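# Return the grip85 gripper to the free stand slot

## Task

Carry the adaptive gripper (tool 'grip85') into the empty slot of the tool stand and make sure it sits completely in place there, or the task fails. Then release it and take the tool changer a good distance away from it, so the arm is clear. While a tool is locked on, it counts as part of the arm.

## Robot and tools

ROBOT. There is one 7-joint arm (Flexiv Rizon 4) with a tool changer at its wrist. The changer can lock onto either of two grippers, grip50 and grip85. end_effector_position is always the centre of the changer's flat face, with or without a tool. The face's z axis points away from the arm. Both grippers close along the face's x axis. The grip85 grip point sits 173 mm out along face z when closed, and 13 mm closer when fully open. Joint ranges in rad: waist ±2.792, shoulder ±2.269, upper arm roll ±2.967, elbow -1.867 to 2.688, forearm roll ±2.967, wrist pitch -1.396 to 4.538, wrist roll ±2.967.

FRAMES. The scene frame has its origin on the table top straight below the arm base. +z is up, and +y is to the left when facing along +x. The base may be slightly tilted, and the printed face position can be off, more so at long reach.

ROW. Every motion uses rows of 14 numbers in this order: x, y, z, qw, qx, qy, qz, lock, grip50_position, grip50_force_limit, grip50_speed, grip85_position, grip85_force_limit, grip85_speed. x, y, z are an absolute target for the face centre, in metres, scene frame. qw..qz are an absolute orientation quaternion, w first. Put the wanted quaternion in every row; the reported one may have drifted. The last seven numbers are each in -1..1. lock: positive locks, negative unlocks, 0 leaves the last command in force; either takes about 1 s. grip85_position: +1 fully open (85 mm), pads meet near -0.8, -1 closes until blocked. Force limit runs from about 20 N at -1 up to 235 N (grip85) or 185 N (grip50) at +1. Speed runs from roughly 20 to 150 mm/s. Gripper numbers only act while tool_id names that tool and it is ready. A target lying more than 0.6 m from the last reported position along any face axis is refused and nothing moves. On each control step the commanded pose is clipped to 70 mm and 16 degrees from the measured pose; position wins over orientation when both cannot be met.

TOOLS.
execute_actions(actions, pictures): actions is an empty list (just returns the state, with pictures), or a list holding one item. Either {rows: 1 to 15 rows, steps: 3 to 15, default 15}, where each row is held for one step of 1/30 s and the final row repeats, or a wait {steps: up to 300}, counted from the previous result including your reply time. pictures true adds camera images.
move(target, speed): target is one row as above; the face follows a straight path toward it over 0.5 to 10 s. speed is in m/s, 0.002 to 0.5, default 0.25; rotation is capped at twice that in rad/s. It does not avoid obstacles, and the face can lag or overshoot the speed. The result adds a move: line with the ending (done, off_target, moving, held, fault), any limits (paced = pose clipped, held = a check blocked steps) and the distance from target. Moves and waits both return pictures.
wait(seconds): 0 to 10 s, sends nothing new.
zoom_image(camera, region): camera is cam_head_left or cam_head_right (each 896x504); region is [x0, y0, x1, y1] pixels, at most 504x504.
read_manual(section): licence texts only.
finished_scene(scene): ends and grades the current scene; irreversible.

RESULTS. The state line gives the face pose and velocities. HELD marks steps where the controller did not send your row; 'pose unreachable' means the clearance check changed or stopped a command. The last 3 steps of every action are run after the result arrives, during your reply. A 'Hand target' line shows where the controller is currently driving. Readings: plate_near, locked, unlocked, in_stand, unlock_refused, tool_id (grip50, grip85 or none), and per-gripper readings that show n/a until the tool is ready. grip85_object_status: 0 moving, 1 stopped while opening, 2 stopped while closing, 3 at target or pads met.

STAND AND SEQUENCE. A stowed plate hangs in a fork held by 10 mm stops; slots are 180 mm apart. Fork arms lie 40 to 70 mm either side of the slot middle along face x, their front ends 45 mm toward the open side, their tops 18 mm under a hung plate's face. The plate goes in only with face -y pointing to the fork's open side. The changer is 63 mm wide at the face; its contact block extends 46 mm on the -y side and its motor 58 mm on the +y side. To stow grip85: hold the face about 20 mm (10 to 30 mm) above seated height and at least 110 mm out on the -y side of the empty slot. Slide in along face +y, lower slowly until in_stand reads 1, keep still, send lock -1 and wait for unlocked 1. Away from the stand an unlock is refused and the lock re-closes. Then back the face off the plate and move well away. Use slow moves near contact.

AVOID. Knocking anything off the table fails the task. A joint torque at its limit (waist and shoulder 113, upper arm roll and elbow 58.8, the three wrist joints 35.8 N m) or an outside force of 200 N stops the arm for 10 s. Holding loads heats motors: a warning at 65 °C, brakes at 80 °C. Avoid hard hits, fast contact and targets pushed far past a contact.

Each tool is called in YAML: its name, and indented under it one key for each argument.

## Session

execute_actions:
  actions: []

Scene clock: 0.00 s of 6000.00 s.
end_effector_position=(+0.7924, -0.3765, +0.2041) locked=0 unlocked=1 plate_near=0 in_stand=0 unlock_refused=0 tool_id=none grip50_position_measured=n/a grip50_object_status=n/a grip85_position_measured=n/a grip85_object_status=n/a end_effector_quat_wxyz=(+0.526, +0.088, +0.776, +0.337) end_effector_velocity=(+0.000, -0.000, +0.000) end_effector_angular_velocity=(+0.000, -0.000, -0.000)
Joint positions: [-0.547 -1.234 -0.028  0.731  1.591  0.639  1.936]
Joint velocities: [-0. -0.  0. -0.  0.  0.  0.]
Motor temperatures (°C, as the motors report them): [29 25 29 29 30 29 30]
Hand target: +0.792, -0.376, +0.204; +0.526, +0.088, +0.776, +0.337

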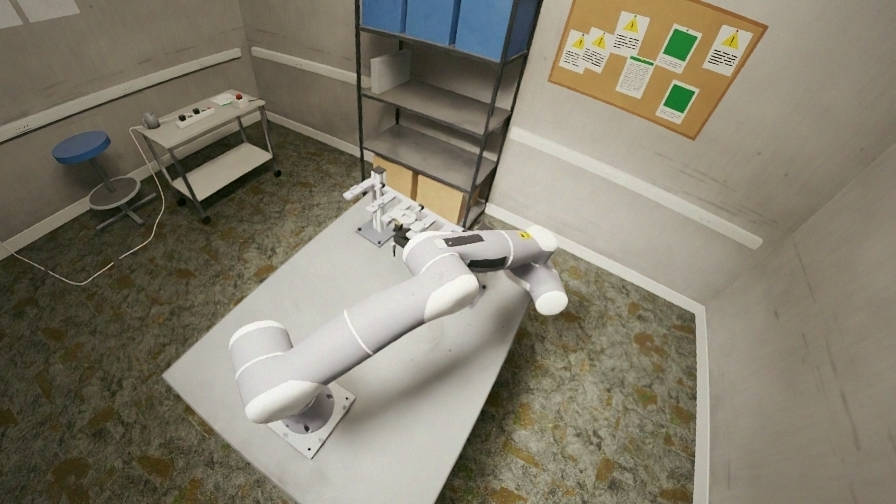

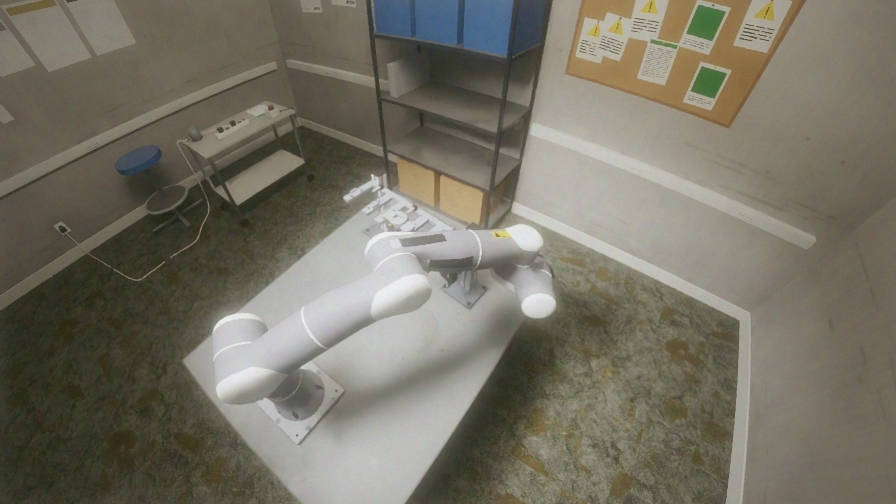

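move:
  target: [0.55,-0.5,0.4,0.27,0.41,0.85,0.17,0,0,0,0,0,0,0]

move:
  target: [0.35,-0.45,0.4,0,0.7071,0.7071,0,0,0,0,0,0,0,0]

zoom_image:
  camera: "cam_head_left"
  region: [320,150,560,330]

zoom_image:
  camera: "cam_head_right"
  region: [320,150,560,330]

Scene clock: 2.43 s of 6000.00 s.
end_effector_position=(+0.5504, -0.5010, +0.4012) locked=0 unlocked=1 plate_near=0 in_stand=0 unlock_refused=0 tool_id=none grip50_position_measured=n/a grip50_object_status=n/a grip85_position_measured=n/a grip85_object_status=n/a end_effector_quat_wxyz=(+0.273, +0.412, +0.852, +0.171) end_effector_velocity=(-0.000, +0.000, -0.000) end_effector_angular_velocity=(+0.001, +0.001, -0.001)
Joint positions: [-0.449 -0.59  -0.348  1.394  0.854  0.713  2.924]
Joint velocities: [ 0.    -0.     0.     0.001 -0.001 -0.     0.001]
Motor temperatures (°C, as the motors report them): [29 26 29 30 30 29 30]
Hand target: +0.550, -0.501, +0.401; +0.273, +0.412, +0.852, +0.171
Off the commanded pose: 0.002 m, 0 deg.
Kept back: nothing.
move: done

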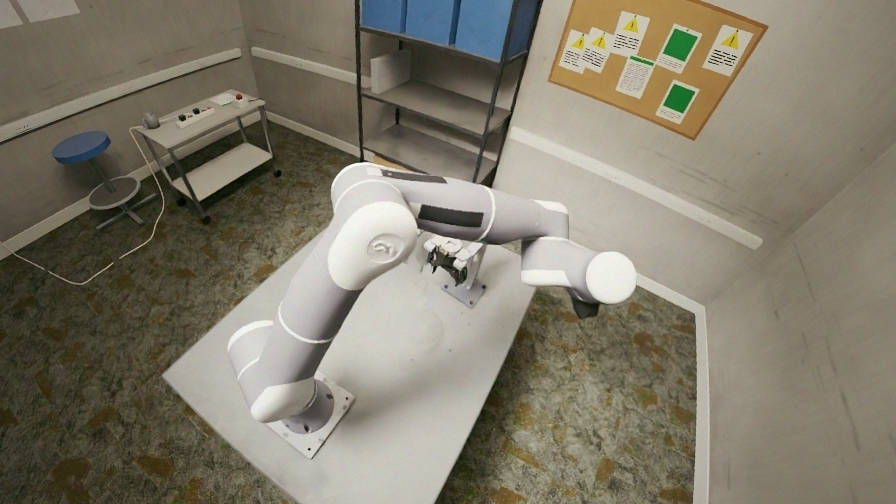

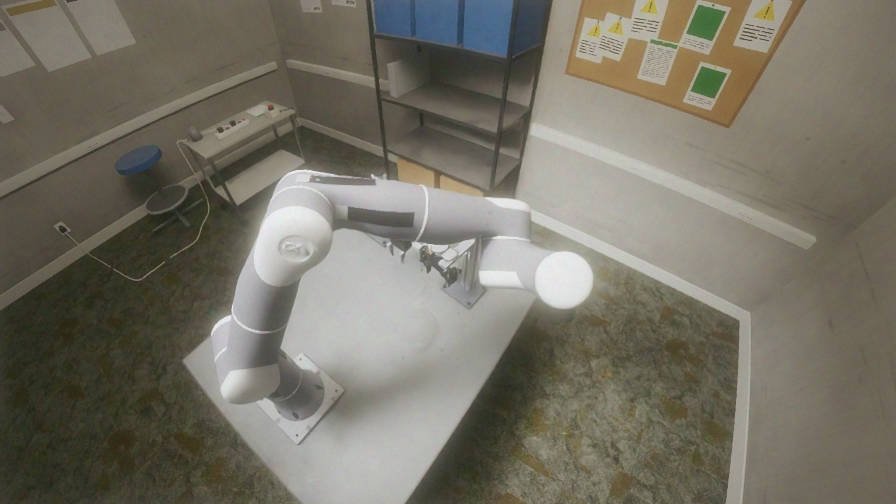

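Scene clock: 4.93 s of 6000.00 s.
end_effector_position=(+0.3495, -0.4498, +0.4020) locked=0 unlocked=1 plate_near=0 in_stand=0 unlock_refused=0 tool_id=none grip50_position_measured=n/a grip50_object_status=n/a grip85_position_measured=n/a grip85_object_status=n/a end_effector_quat_wxyz=(+0.002, +0.621, +0.784, -0.005) end_effector_velocity=(+0.000, -0.000, +0.000) end_effector_angular_velocity=(+0.007, +0.017, -0.001)
Joint positions: [ 0.232 -1.488 -2.088  1.719  1.372 -0.481  2.97 ]
Joint velocities: [-0.024 -0.052 -0.044 -0.013  0.035 -0.065  0.   ]
Motor temperatures (°C, as the motors report them): [29 27 29 30 30 29 30]
Hand target: +0.350, -0.450, +0.402; +0.001, +0.621, +0.784, -0.005
Off the commanded pose: 0.002 m, 13 deg.
joint sent to its limit — the command would take joint 7 (wrist roll) past its upper limit, so that joint was sent only as far as its limit.
Kept back: nothing.
move: off_target; limits=paced

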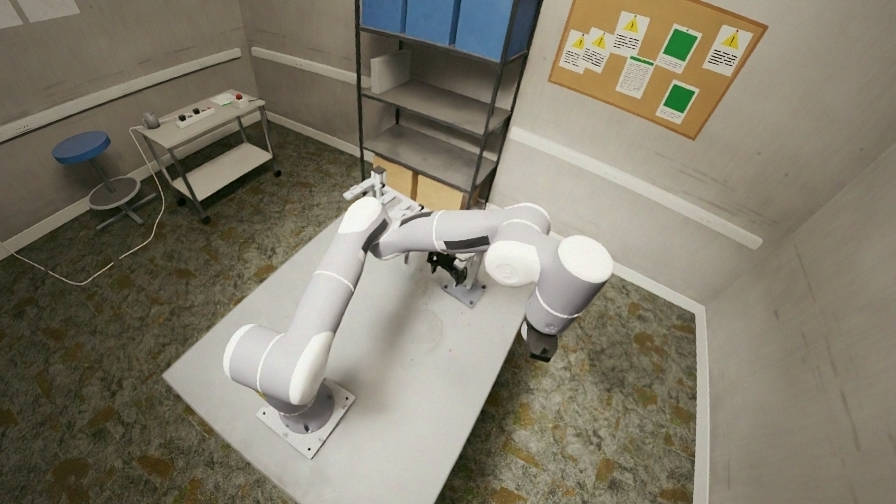

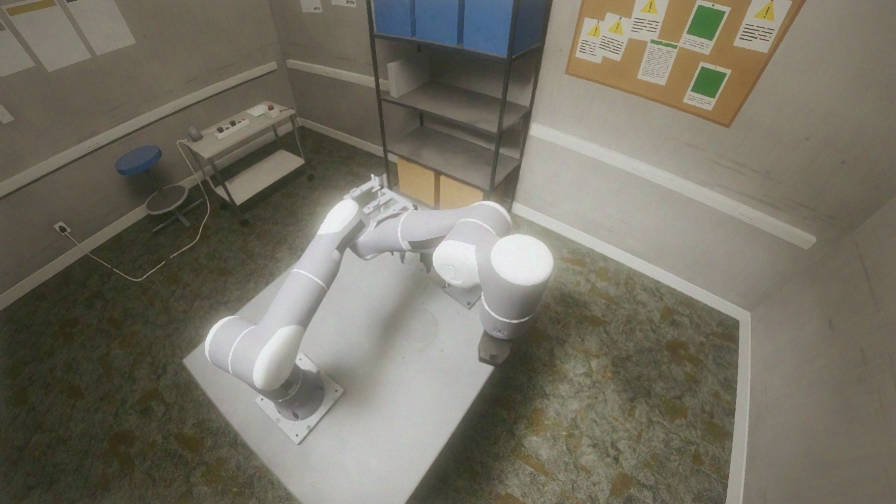

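Region (320, 150, 560, 330) of cam_head_left's 896x504 image, scaled by 2.100, with more detail than that image has; it fills the top 378 rows of this view, and the rest is white.

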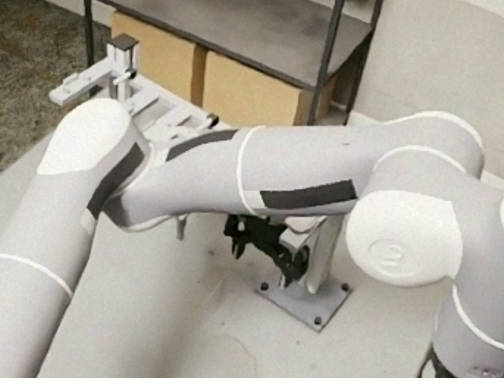

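Region (320, 150, 560, 330) of cam_head_right's 896x504 image, scaled by 2.100, with more detail than that image has; it fills the top 378 rows of this view, and the rest is white.

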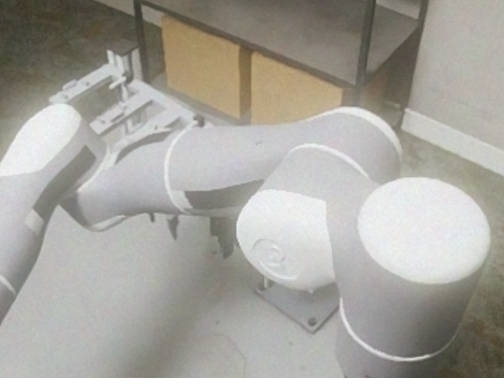

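move:
  target: [0.3,-0.5,0.5,0,-0.4,0.916,0,0,0,0,0,0,0,0]
  speed: 0.4

move:
  target: [0.25,-0.55,0.45,0,1,-0.1,0,0,0,0,0,0,0,0]
  speed: 0.4

Scene clock: 8.27 s of 6000.00 s.
end_effector_position=(+0.3002, -0.5000, +0.4999) locked=0 unlocked=1 plate_near=0 in_stand=0 unlock_refused=0 tool_id=none grip50_position_measured=n/a grip50_object_status=n/a grip85_position_measured=n/a grip85_object_status=n/a end_effector_quat_wxyz=(-0.000, -0.400, +0.917, +0.000) end_effector_velocity=(+0.000, +0.000, +0.000) end_effector_angular_velocity=(-0.000, -0.000, +0.003)
Joint positions: [ 0.069 -1.293 -2.136  1.536  1.248 -0.546  0.726]
Joint velocities: [ 0.     0.    -0.    -0.     0.    -0.    -0.002]
Motor temperatures (°C, as the motors report them): [29 27 30 30 30 29 30]
Hand target: +0.300, -0.500, +0.500; -0.000, -0.400, +0.917, +0.000
Off the commanded pose: 0.000 m, 0 deg.
Kept back: nothing.
move: done

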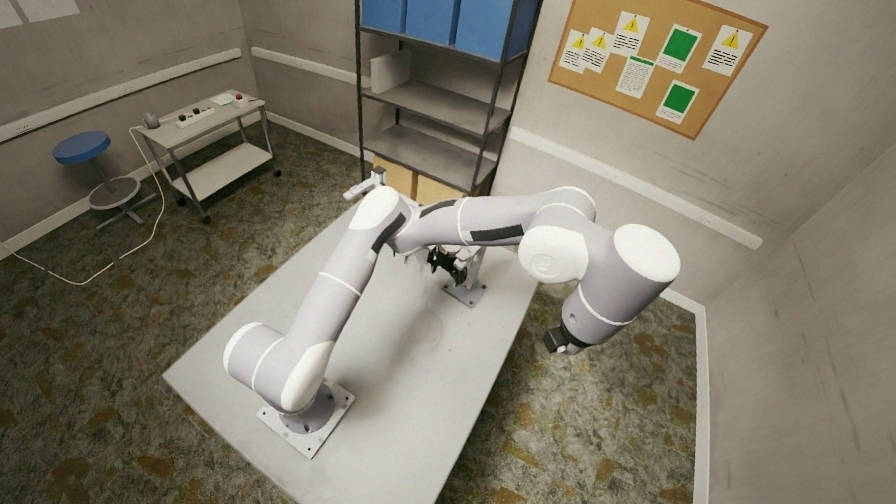

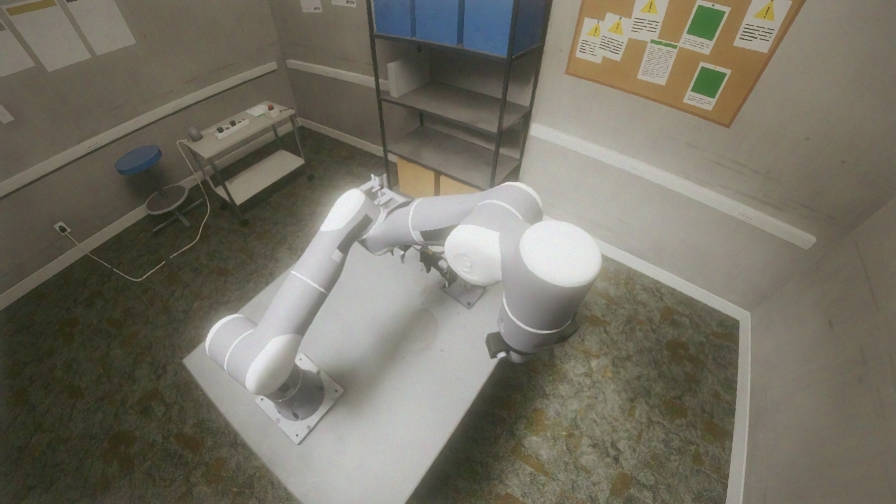

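Scene clock: 11.33 s of 6000.00 s.
end_effector_position=(+0.2500, -0.5501, +0.4501) locked=0 unlocked=1 plate_near=0 in_stand=0 unlock_refused=0 tool_id=none grip50_position_measured=n/a grip50_object_status=n/a grip85_position_measured=n/a grip85_object_status=n/a end_effector_quat_wxyz=(-0.000, +0.995, -0.100, -0.000) end_effector_velocity=(+0.000, -0.000, -0.000) end_effector_angular_velocity=(-0.000, -0.000, +0.003)
Joint positions: [-0.035 -1.288 -2.006  1.567  1.246 -0.411 -1.486]
Joint velocities: [-0.    -0.     0.    -0.     0.     0.    -0.002]
Motor temperatures (°C, as the motors report them): [29 28 31 30 30 29 30]
Hand target: +0.250, -0.550, +0.450; -0.000, +0.995, -0.100, -0.000
Off the commanded pose: 0.000 m, 0 deg.
Kept back: nothing.
move: done

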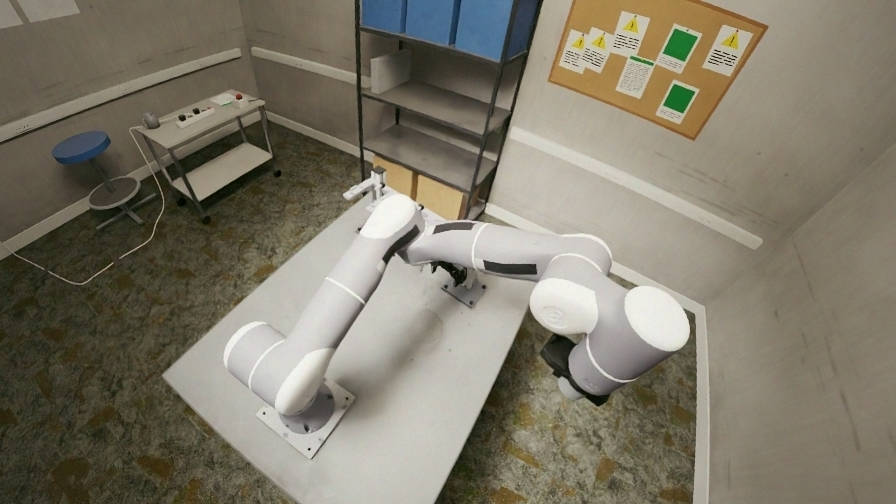

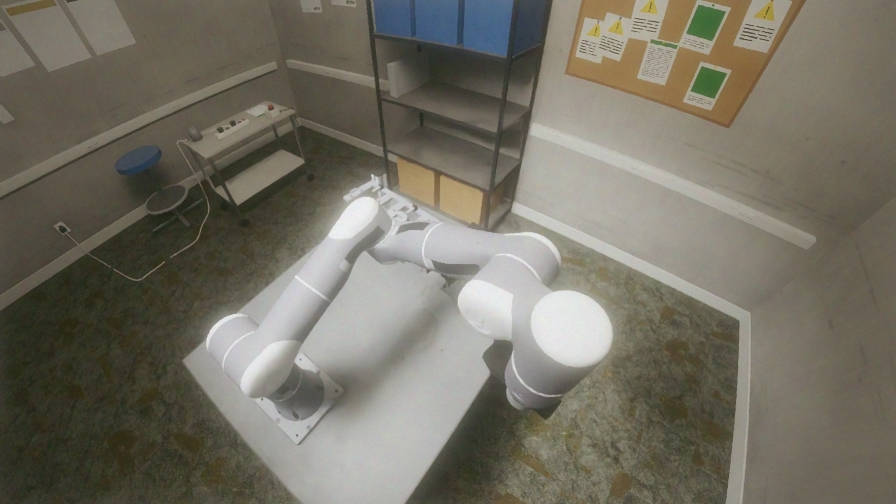

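move:
  target: [0.5,-0.1,0.5,0,0.7071,0.7071,0,0,0,0,0,0,0,0]
  speed: 0.3

move:
  target: [0.45,0.35,0.4,0,0.7071,0.7071,0,0,0,0,0,0,0,0]
  speed: 0.3

zoom_image:
  camera: "cam_head_left"
  region: [320,150,520,320]

zoom_image:
  camera: "cam_head_right"
  region: [320,150,520,320]

Scene clock: 14.90 s of 6000.00 s.
end_effector_position=(+0.4990, -0.0997, +0.5000) locked=0 unlocked=1 plate_near=0 in_stand=0 unlock_refused=0 tool_id=none grip50_position_measured=n/a grip50_object_status=n/a grip85_position_measured=n/a grip85_object_status=n/a end_effector_quat_wxyz=(+0.001, +0.707, +0.707, +0.001) end_effector_velocity=(+0.000, +0.000, -0.000) end_effector_angular_velocity=(+0.001, +0.000, +0.001)
Joint positions: [ 0.995 -1.346 -2.226  1.716  1.179 -0.591 -2.439]
Joint velocities: [-0.     0.001  0.001 -0.     0.    -0.    -0.   ]
Motor temperatures (°C, as the motors report them): [29 28 32 31 30 29 30]
Hand target: +0.499, -0.100, +0.500; +0.001, +0.707, +0.707, +0.002
Off the commanded pose: 0.001 m, 0 deg.
Kept back: nothing.
move: done

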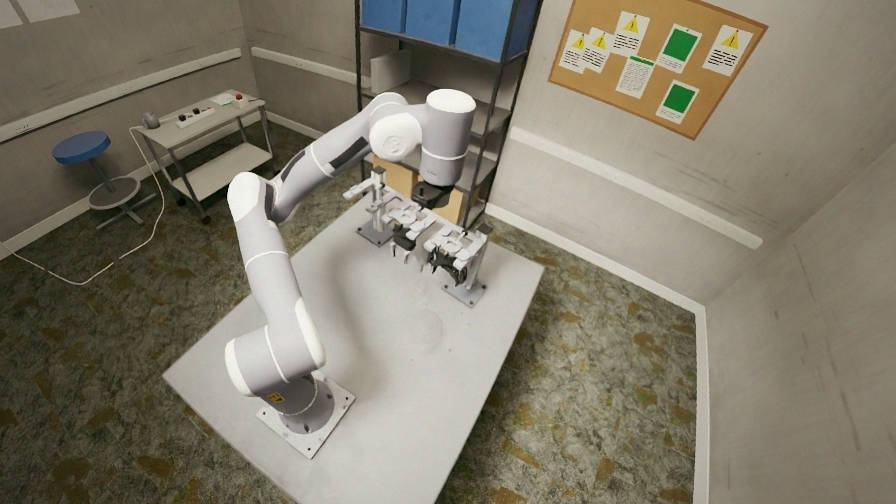

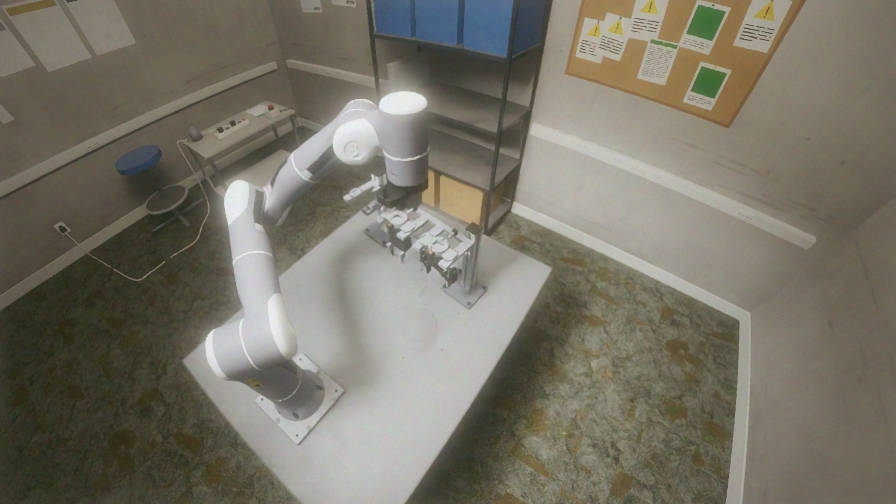

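Scene clock: 16.83 s of 6000.00 s.
end_effector_position=(+0.4492, +0.3497, +0.4002) locked=0 unlocked=1 plate_near=0 in_stand=0 unlock_refused=0 tool_id=none grip50_position_measured=n/a grip50_object_status=n/a grip85_position_measured=n/a grip85_object_status=n/a end_effector_quat_wxyz=(-0.000, +0.707, +0.707, +0.002) end_effector_velocity=(+0.000, +0.000, -0.000) end_effector_angular_velocity=(+0.001, +0.000, +0.000)
Joint positions: [ 1.734 -1.59  -2.176  1.708  1.496 -0.614 -1.512]
Joint velocities: [-0.     0.     0.    -0.001  0.001  0.     0.001]
Motor temperatures (°C, as the motors report them): [29 28 33 31 30 29 30]
Hand target: +0.449, +0.350, +0.400; -0.000, +0.707, +0.707, +0.002
Off the commanded pose: 0.001 m, 0 deg.
Kept back: nothing.
move: done

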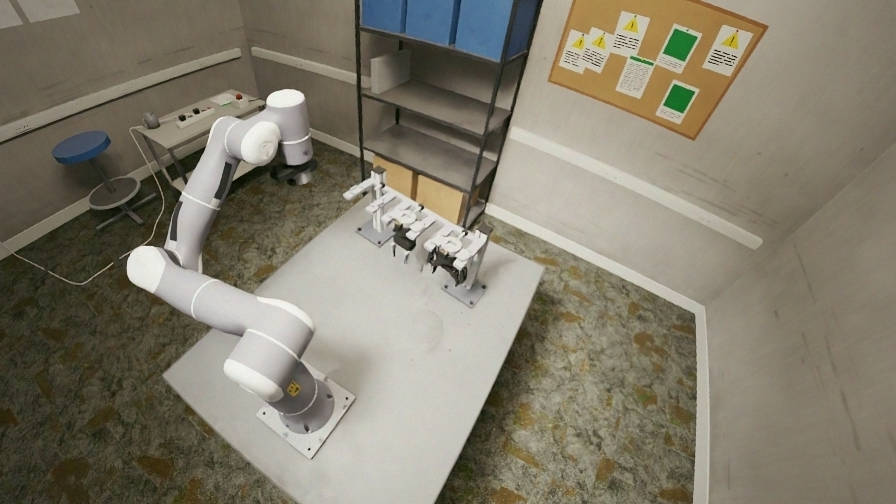

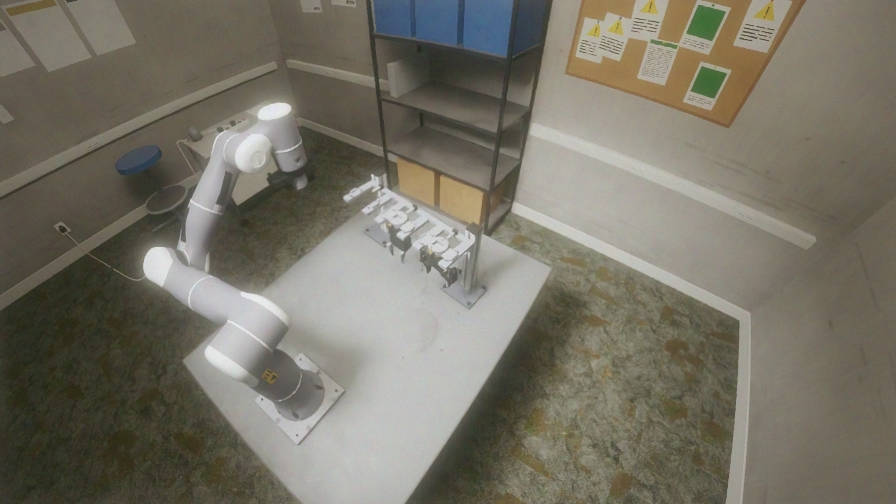

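Region (320, 150, 520, 320) of cam_head_left's 896x504 image, scaled by 2.520, with more detail than that image has; it fills the top 428 rows of this view, and the rest is white.

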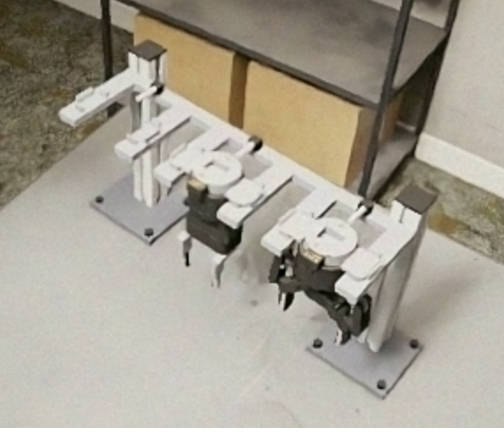

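Region (320, 150, 520, 320) of cam_head_right's 896x504 image, scaled by 2.520, with more detail than that image has; it fills the top 428 rows of this view, and the rest is white.

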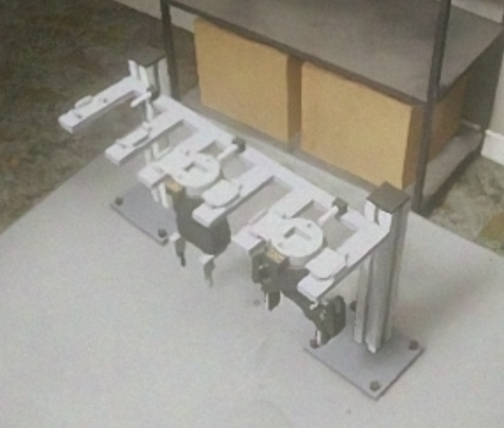

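move:
  target: [0.5,-0.1,0.36,0,0.7071,0.7071,0,0,0,0,0,0,0,0]
  speed: 0.3

zoom_image:
  camera: "cam_head_left"
  region: [320,150,520,320]

zoom_image:
  camera: "cam_head_right"
  region: [320,150,520,320]

Scene clock: 19.03 s of 6000.00 s.
end_effector_position=(+0.5007, -0.0999, +0.3600) locked=0 unlocked=1 plate_near=0 in_stand=0 unlock_refused=0 tool_id=none grip50_position_measured=n/a grip50_object_status=n/a grip85_position_measured=n/a grip85_object_status=n/a end_effector_quat_wxyz=(+0.000, +0.707, +0.707, -0.002) end_effector_velocity=(+0.000, +0.000, +0.000) end_effector_angular_velocity=(-0.000, -0.000, +0.000)
Joint positions: [ 1.03  -1.604 -2.093  1.911  1.396 -0.505 -2.44 ]
Joint velocities: [ 0.     0.    -0.    -0.001  0.     0.     0.001]
Motor temperatures (°C, as the motors report them): [29 28 34 31 30 29 30]
Hand target: +0.501, -0.100, +0.360; +0.000, +0.707, +0.707, -0.002
Off the commanded pose: 0.001 m, 0 deg.
Kept back: nothing.
move: done

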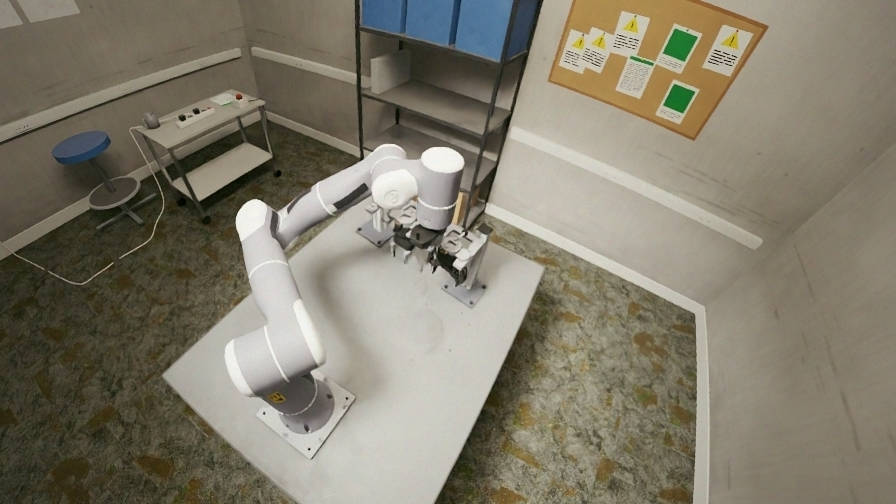

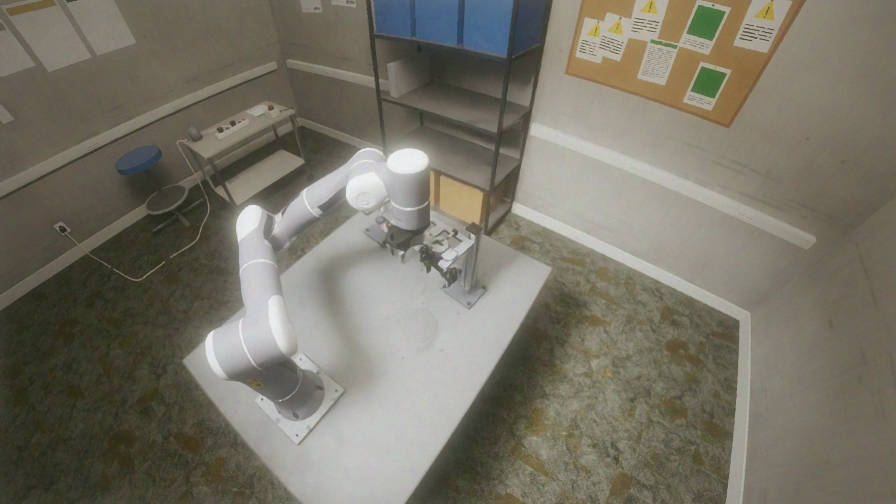

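Region (320, 150, 520, 320) of cam_head_left's 896x504 image, scaled by 2.520, with more detail than that image has; it fills the top 428 rows of this view, and the rest is white.

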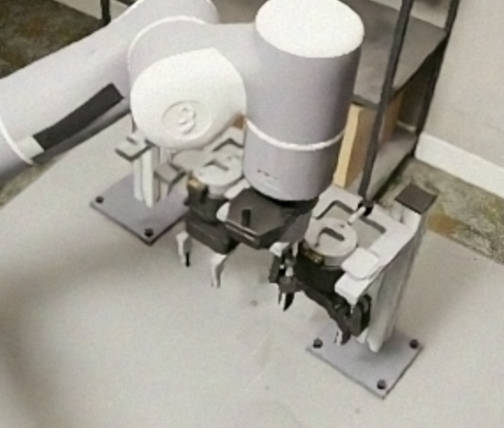

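Region (320, 150, 520, 320) of cam_head_right's 896x504 image, scaled by 2.520, with more detail than that image has; it fills the top 428 rows of this view, and the rest is white.

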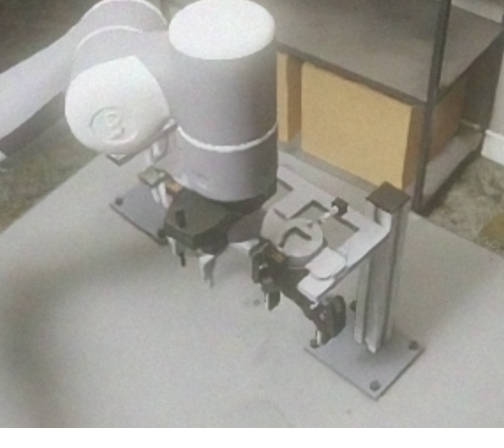

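move:
  target: [0.61,-0.1,0.34,0,0.7071,0.7071,0,0,0,0,0,0,0,0]
  speed: 0.1

zoom_image:
  camera: "cam_head_left"
  region: [400,190,500,290]

zoom_image:
  camera: "cam_head_right"
  region: [390,190,490,290]

Scene clock: 20.70 s of 6000.00 s.
end_effector_position=(+0.6100, -0.0998, +0.3400) locked=0 unlocked=1 plate_near=0 in_stand=0 unlock_refused=0 tool_id=none grip50_position_measured=n/a grip50_object_status=n/a grip85_position_measured=n/a grip85_object_status=n/a end_effector_quat_wxyz=(-0.000, +0.707, +0.707, -0.000) end_effector_velocity=(+0.000, +0.000, +0.000) end_effector_angular_velocity=(+0.000, -0.000, +0.000)
Joint positions: [ 0.898 -1.582 -2.004  1.637  1.537 -0.44  -2.266]
Joint velocities: [-0.    -0.    -0.    -0.001  0.001 -0.     0.   ]
Motor temperatures (°C, as the motors report them): [29 28 34 31 30 29 30]
Hand target: +0.610, -0.100, +0.340; +0.000, +0.707, +0.707, -0.000
Off the commanded pose: 0.000 m, 0 deg.
Kept back: nothing.
move: done

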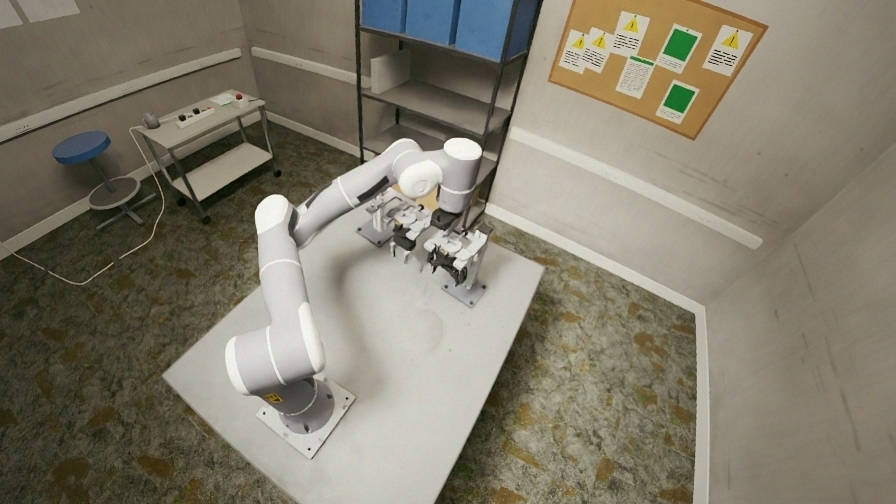

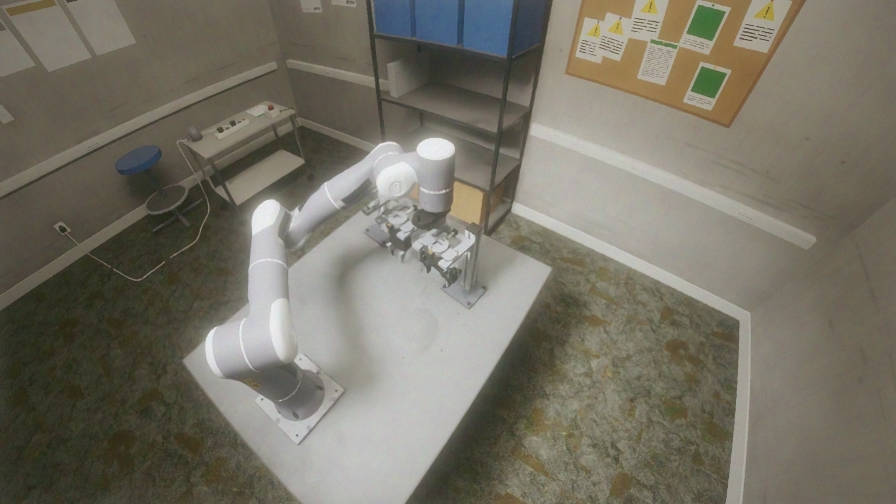

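Region (400, 190, 500, 290) of cam_head_left's 896x504 image, scaled by 5.040, with more detail than that image has.

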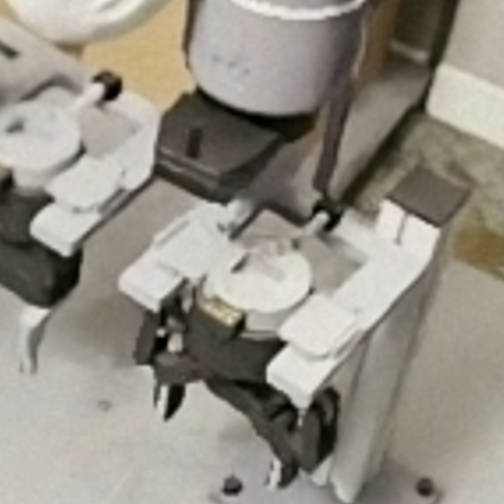

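Region (390, 190, 490, 290) of cam_head_right's 896x504 image, scaled by 5.040, with more detail than that image has.

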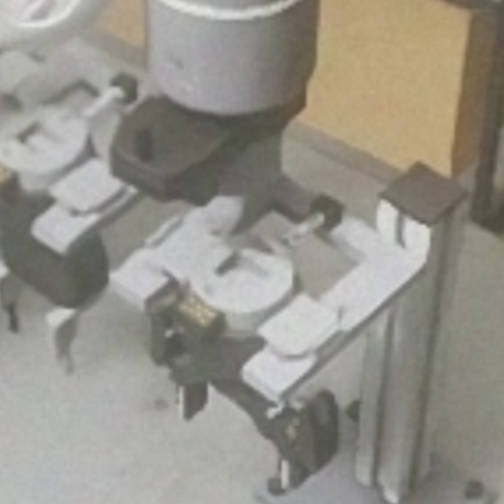

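move:
  target: [0.6,-0.115,0.305,0,0.7071,0.7071,0,0,0,0,0,0,0,0]
  speed: 0.05

zoom_image:
  camera: "cam_head_left"
  region: [400,190,500,290]

zoom_image:
  camera: "cam_head_right"
  region: [390,190,490,290]

Scene clock: 21.97 s of 6000.00 s.
end_effector_position=(+0.6022, -0.1135, +0.3103) locked=0 unlocked=1 plate_near=0 in_stand=0 unlock_refused=0 tool_id=none grip50_position_measured=n/a grip50_object_status=n/a grip85_position_measured=n/a grip85_object_status=n/a end_effector_quat_wxyz=(+0.005, +0.706, +0.709, +0.001) end_effector_velocity=(+0.000, +0.000, -0.000) end_effector_angular_velocity=(-0.000, -0.001, -0.000)
Joint positions: [ 0.9   -1.626 -1.969  1.684  1.57  -0.397 -2.299]
Joint velocities: [ 0.001  0.004  0.004  0.    -0.003  0.005 -0.   ]
Motor temperatures (°C, as the motors report them): [29 28 34 30 30 29 30]
Hand target: +0.600, -0.115, +0.305; +0.000, +0.707, +0.707, -0.000
Off the commanded pose: 0.006 m, 1 deg.
Kept back: nothing.
move: off_target

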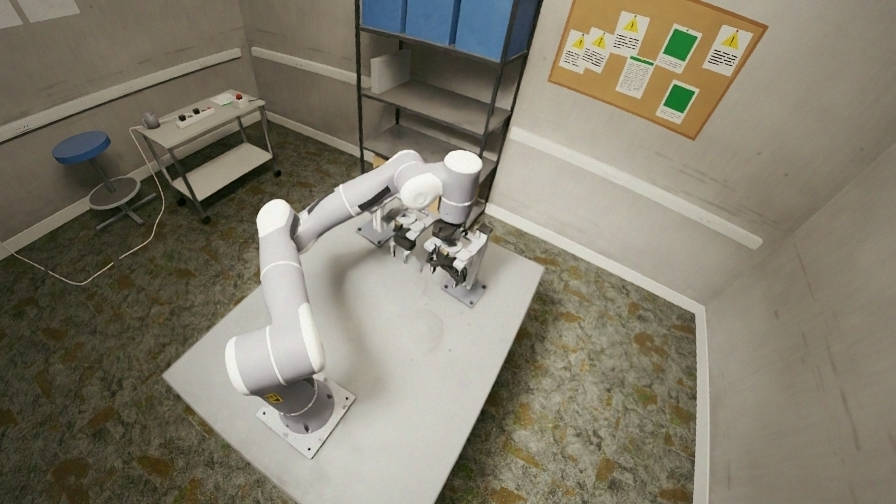

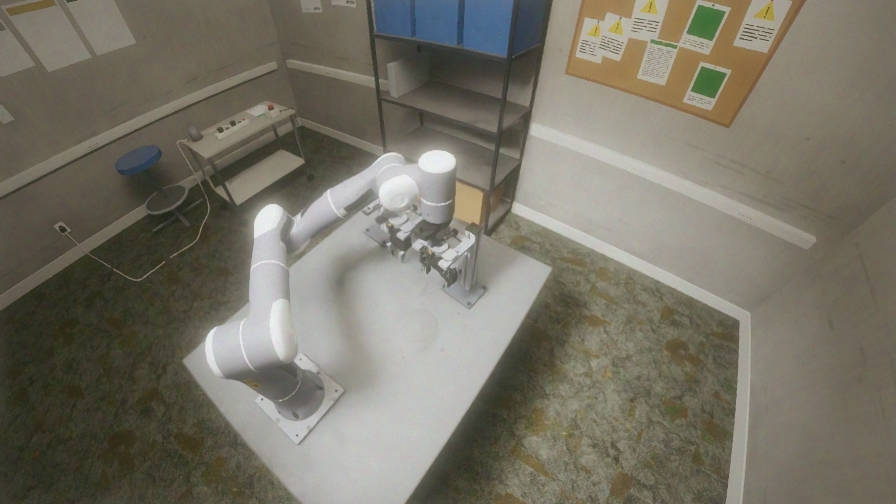

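Region (400, 190, 500, 290) of cam_head_left's 896x504 image, scaled by 5.040, with more detail than that image has.

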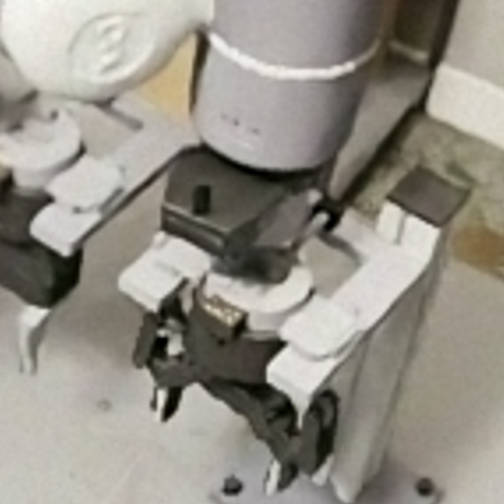

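Region (390, 190, 490, 290) of cam_head_right's 896x504 image, scaled by 5.040, with more detail than that image has.

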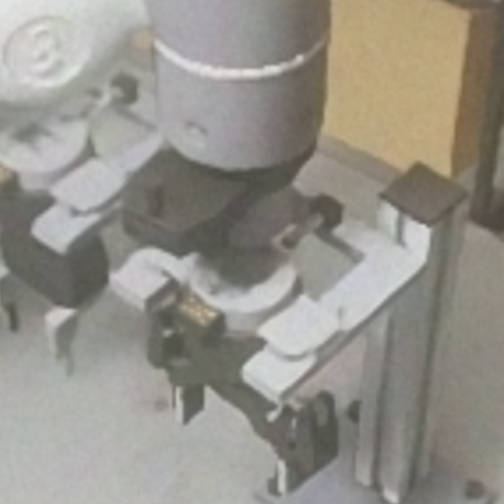

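move:
  target: [0.592,-0.128,0.318,0,0.7071,0.7071,0,0,0,0,0,0,0,0]
  speed: 0.05

move:
  target: [0.592,-0.128,0.306,0,0.7071,0.7071,0,0,0,0,0,0,0,0]
  speed: 0.015

zoom_image:
  camera: "cam_head_left"
  region: [400,190,500,290]

zoom_image:
  camera: "cam_head_right"
  region: [390,190,490,290]

Scene clock: 22.93 s of 6000.00 s.
end_effector_position=(+0.5921, -0.1280, +0.3178) locked=0 unlocked=1 plate_near=0 in_stand=0 unlock_refused=0 tool_id=none grip50_position_measured=n/a grip50_object_status=n/a grip85_position_measured=n/a grip85_object_status=n/a end_effector_quat_wxyz=(+0.000, +0.707, +0.707, -0.000) end_effector_velocity=(+0.000, +0.000, -0.000) end_effector_angular_velocity=(+0.000, +0.001, +0.001)
Joint positions: [ 0.879 -1.614 -1.979  1.693  1.549 -0.416 -2.331]
Joint velocities: [-0.     0.     0.    -0.001 -0.    -0.    -0.001]
Motor temperatures (°C, as the motors report them): [29 28 34 30 30 29 30]
Hand target: +0.592, -0.128, +0.318; -0.000, +0.707, +0.707, -0.000
Off the commanded pose: 0.000 m, 0 deg.
Kept back: nothing.
move: done

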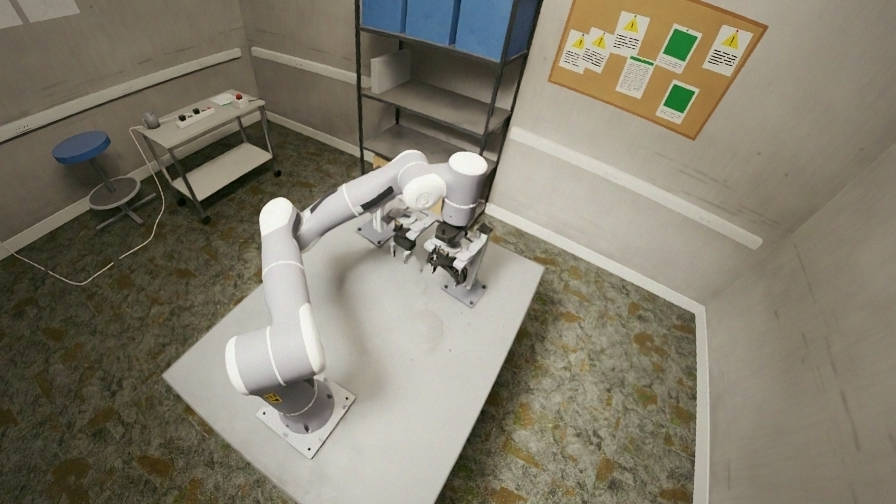

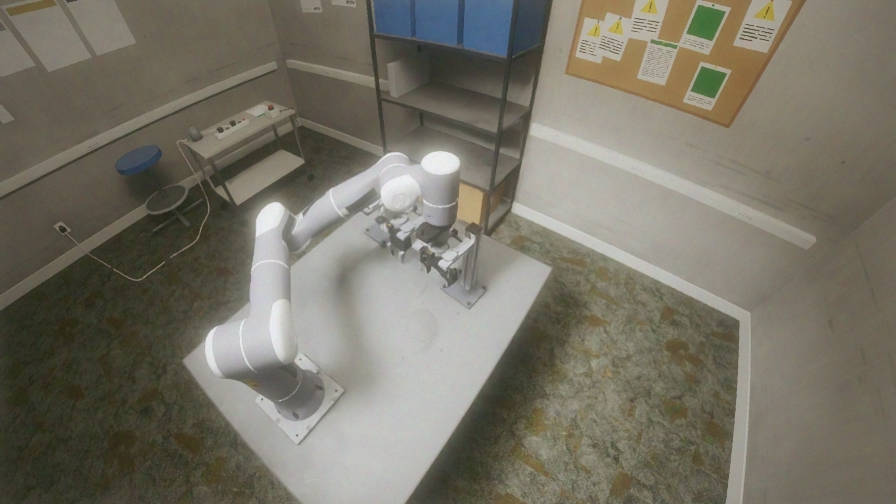

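Scene clock: 23.93 s of 6000.00 s.
end_effector_position=(+0.5924, -0.1284, +0.3119) locked=0 unlocked=1 plate_near=0 in_stand=0 unlock_refused=0 tool_id=none grip50_position_measured=n/a grip50_object_status=n/a grip85_position_measured=n/a grip85_object_status=n/a end_effector_quat_wxyz=(+0.005, +0.707, +0.707, +0.000) end_effector_velocity=(-0.000, -0.000, +0.000) end_effector_angular_velocity=(-0.000, -0.001, -0.001)
Joint positions: [ 0.885 -1.622 -1.968  1.701  1.556 -0.396 -2.33 ]
Joint velocities: [ 0.002  0.01   0.008 -0.    -0.009  0.01  -0.   ]
Motor temperatures (°C, as the motors report them): [29 29 35 30 30 29 30]
Hand target: +0.592, -0.128, +0.306; +0.000, +0.707, +0.707, -0.000
Off the commanded pose: 0.006 m, 1 deg.
Kept back: nothing.
move: off_target

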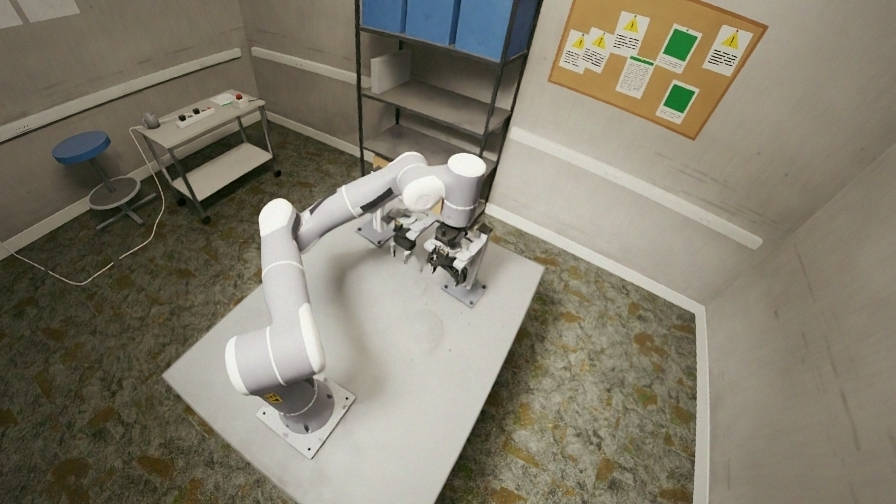

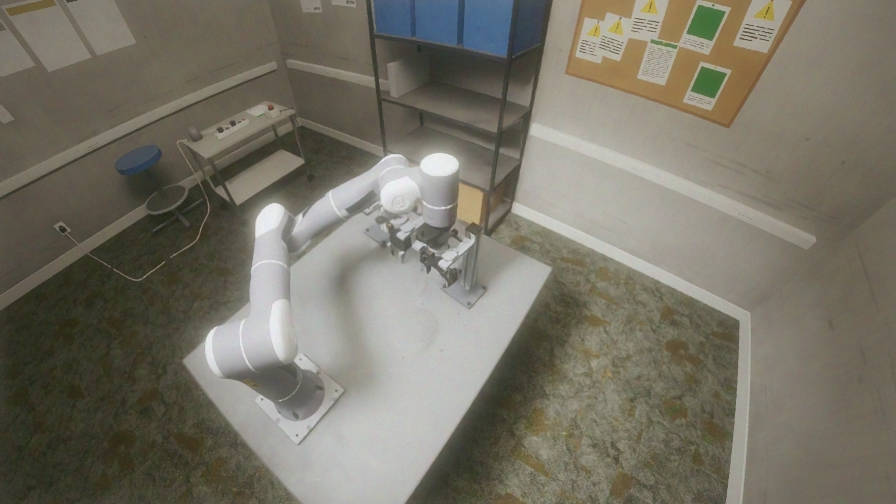

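Region (400, 190, 500, 290) of cam_head_left's 896x504 image, scaled by 5.040, with more detail than that image has.

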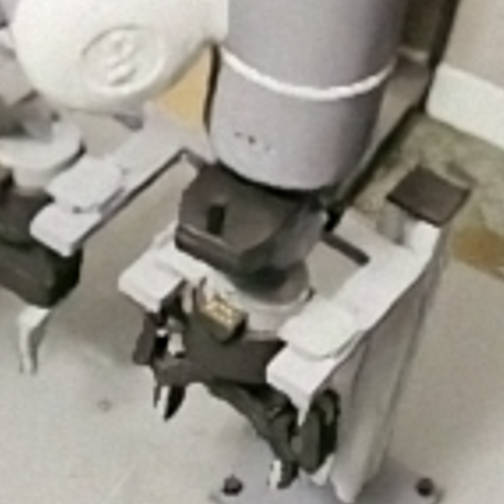

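Region (390, 190, 490, 290) of cam_head_right's 896x504 image, scaled by 5.040, with more detail than that image has.

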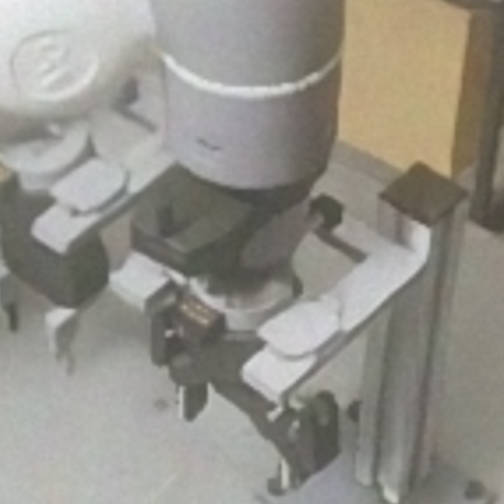

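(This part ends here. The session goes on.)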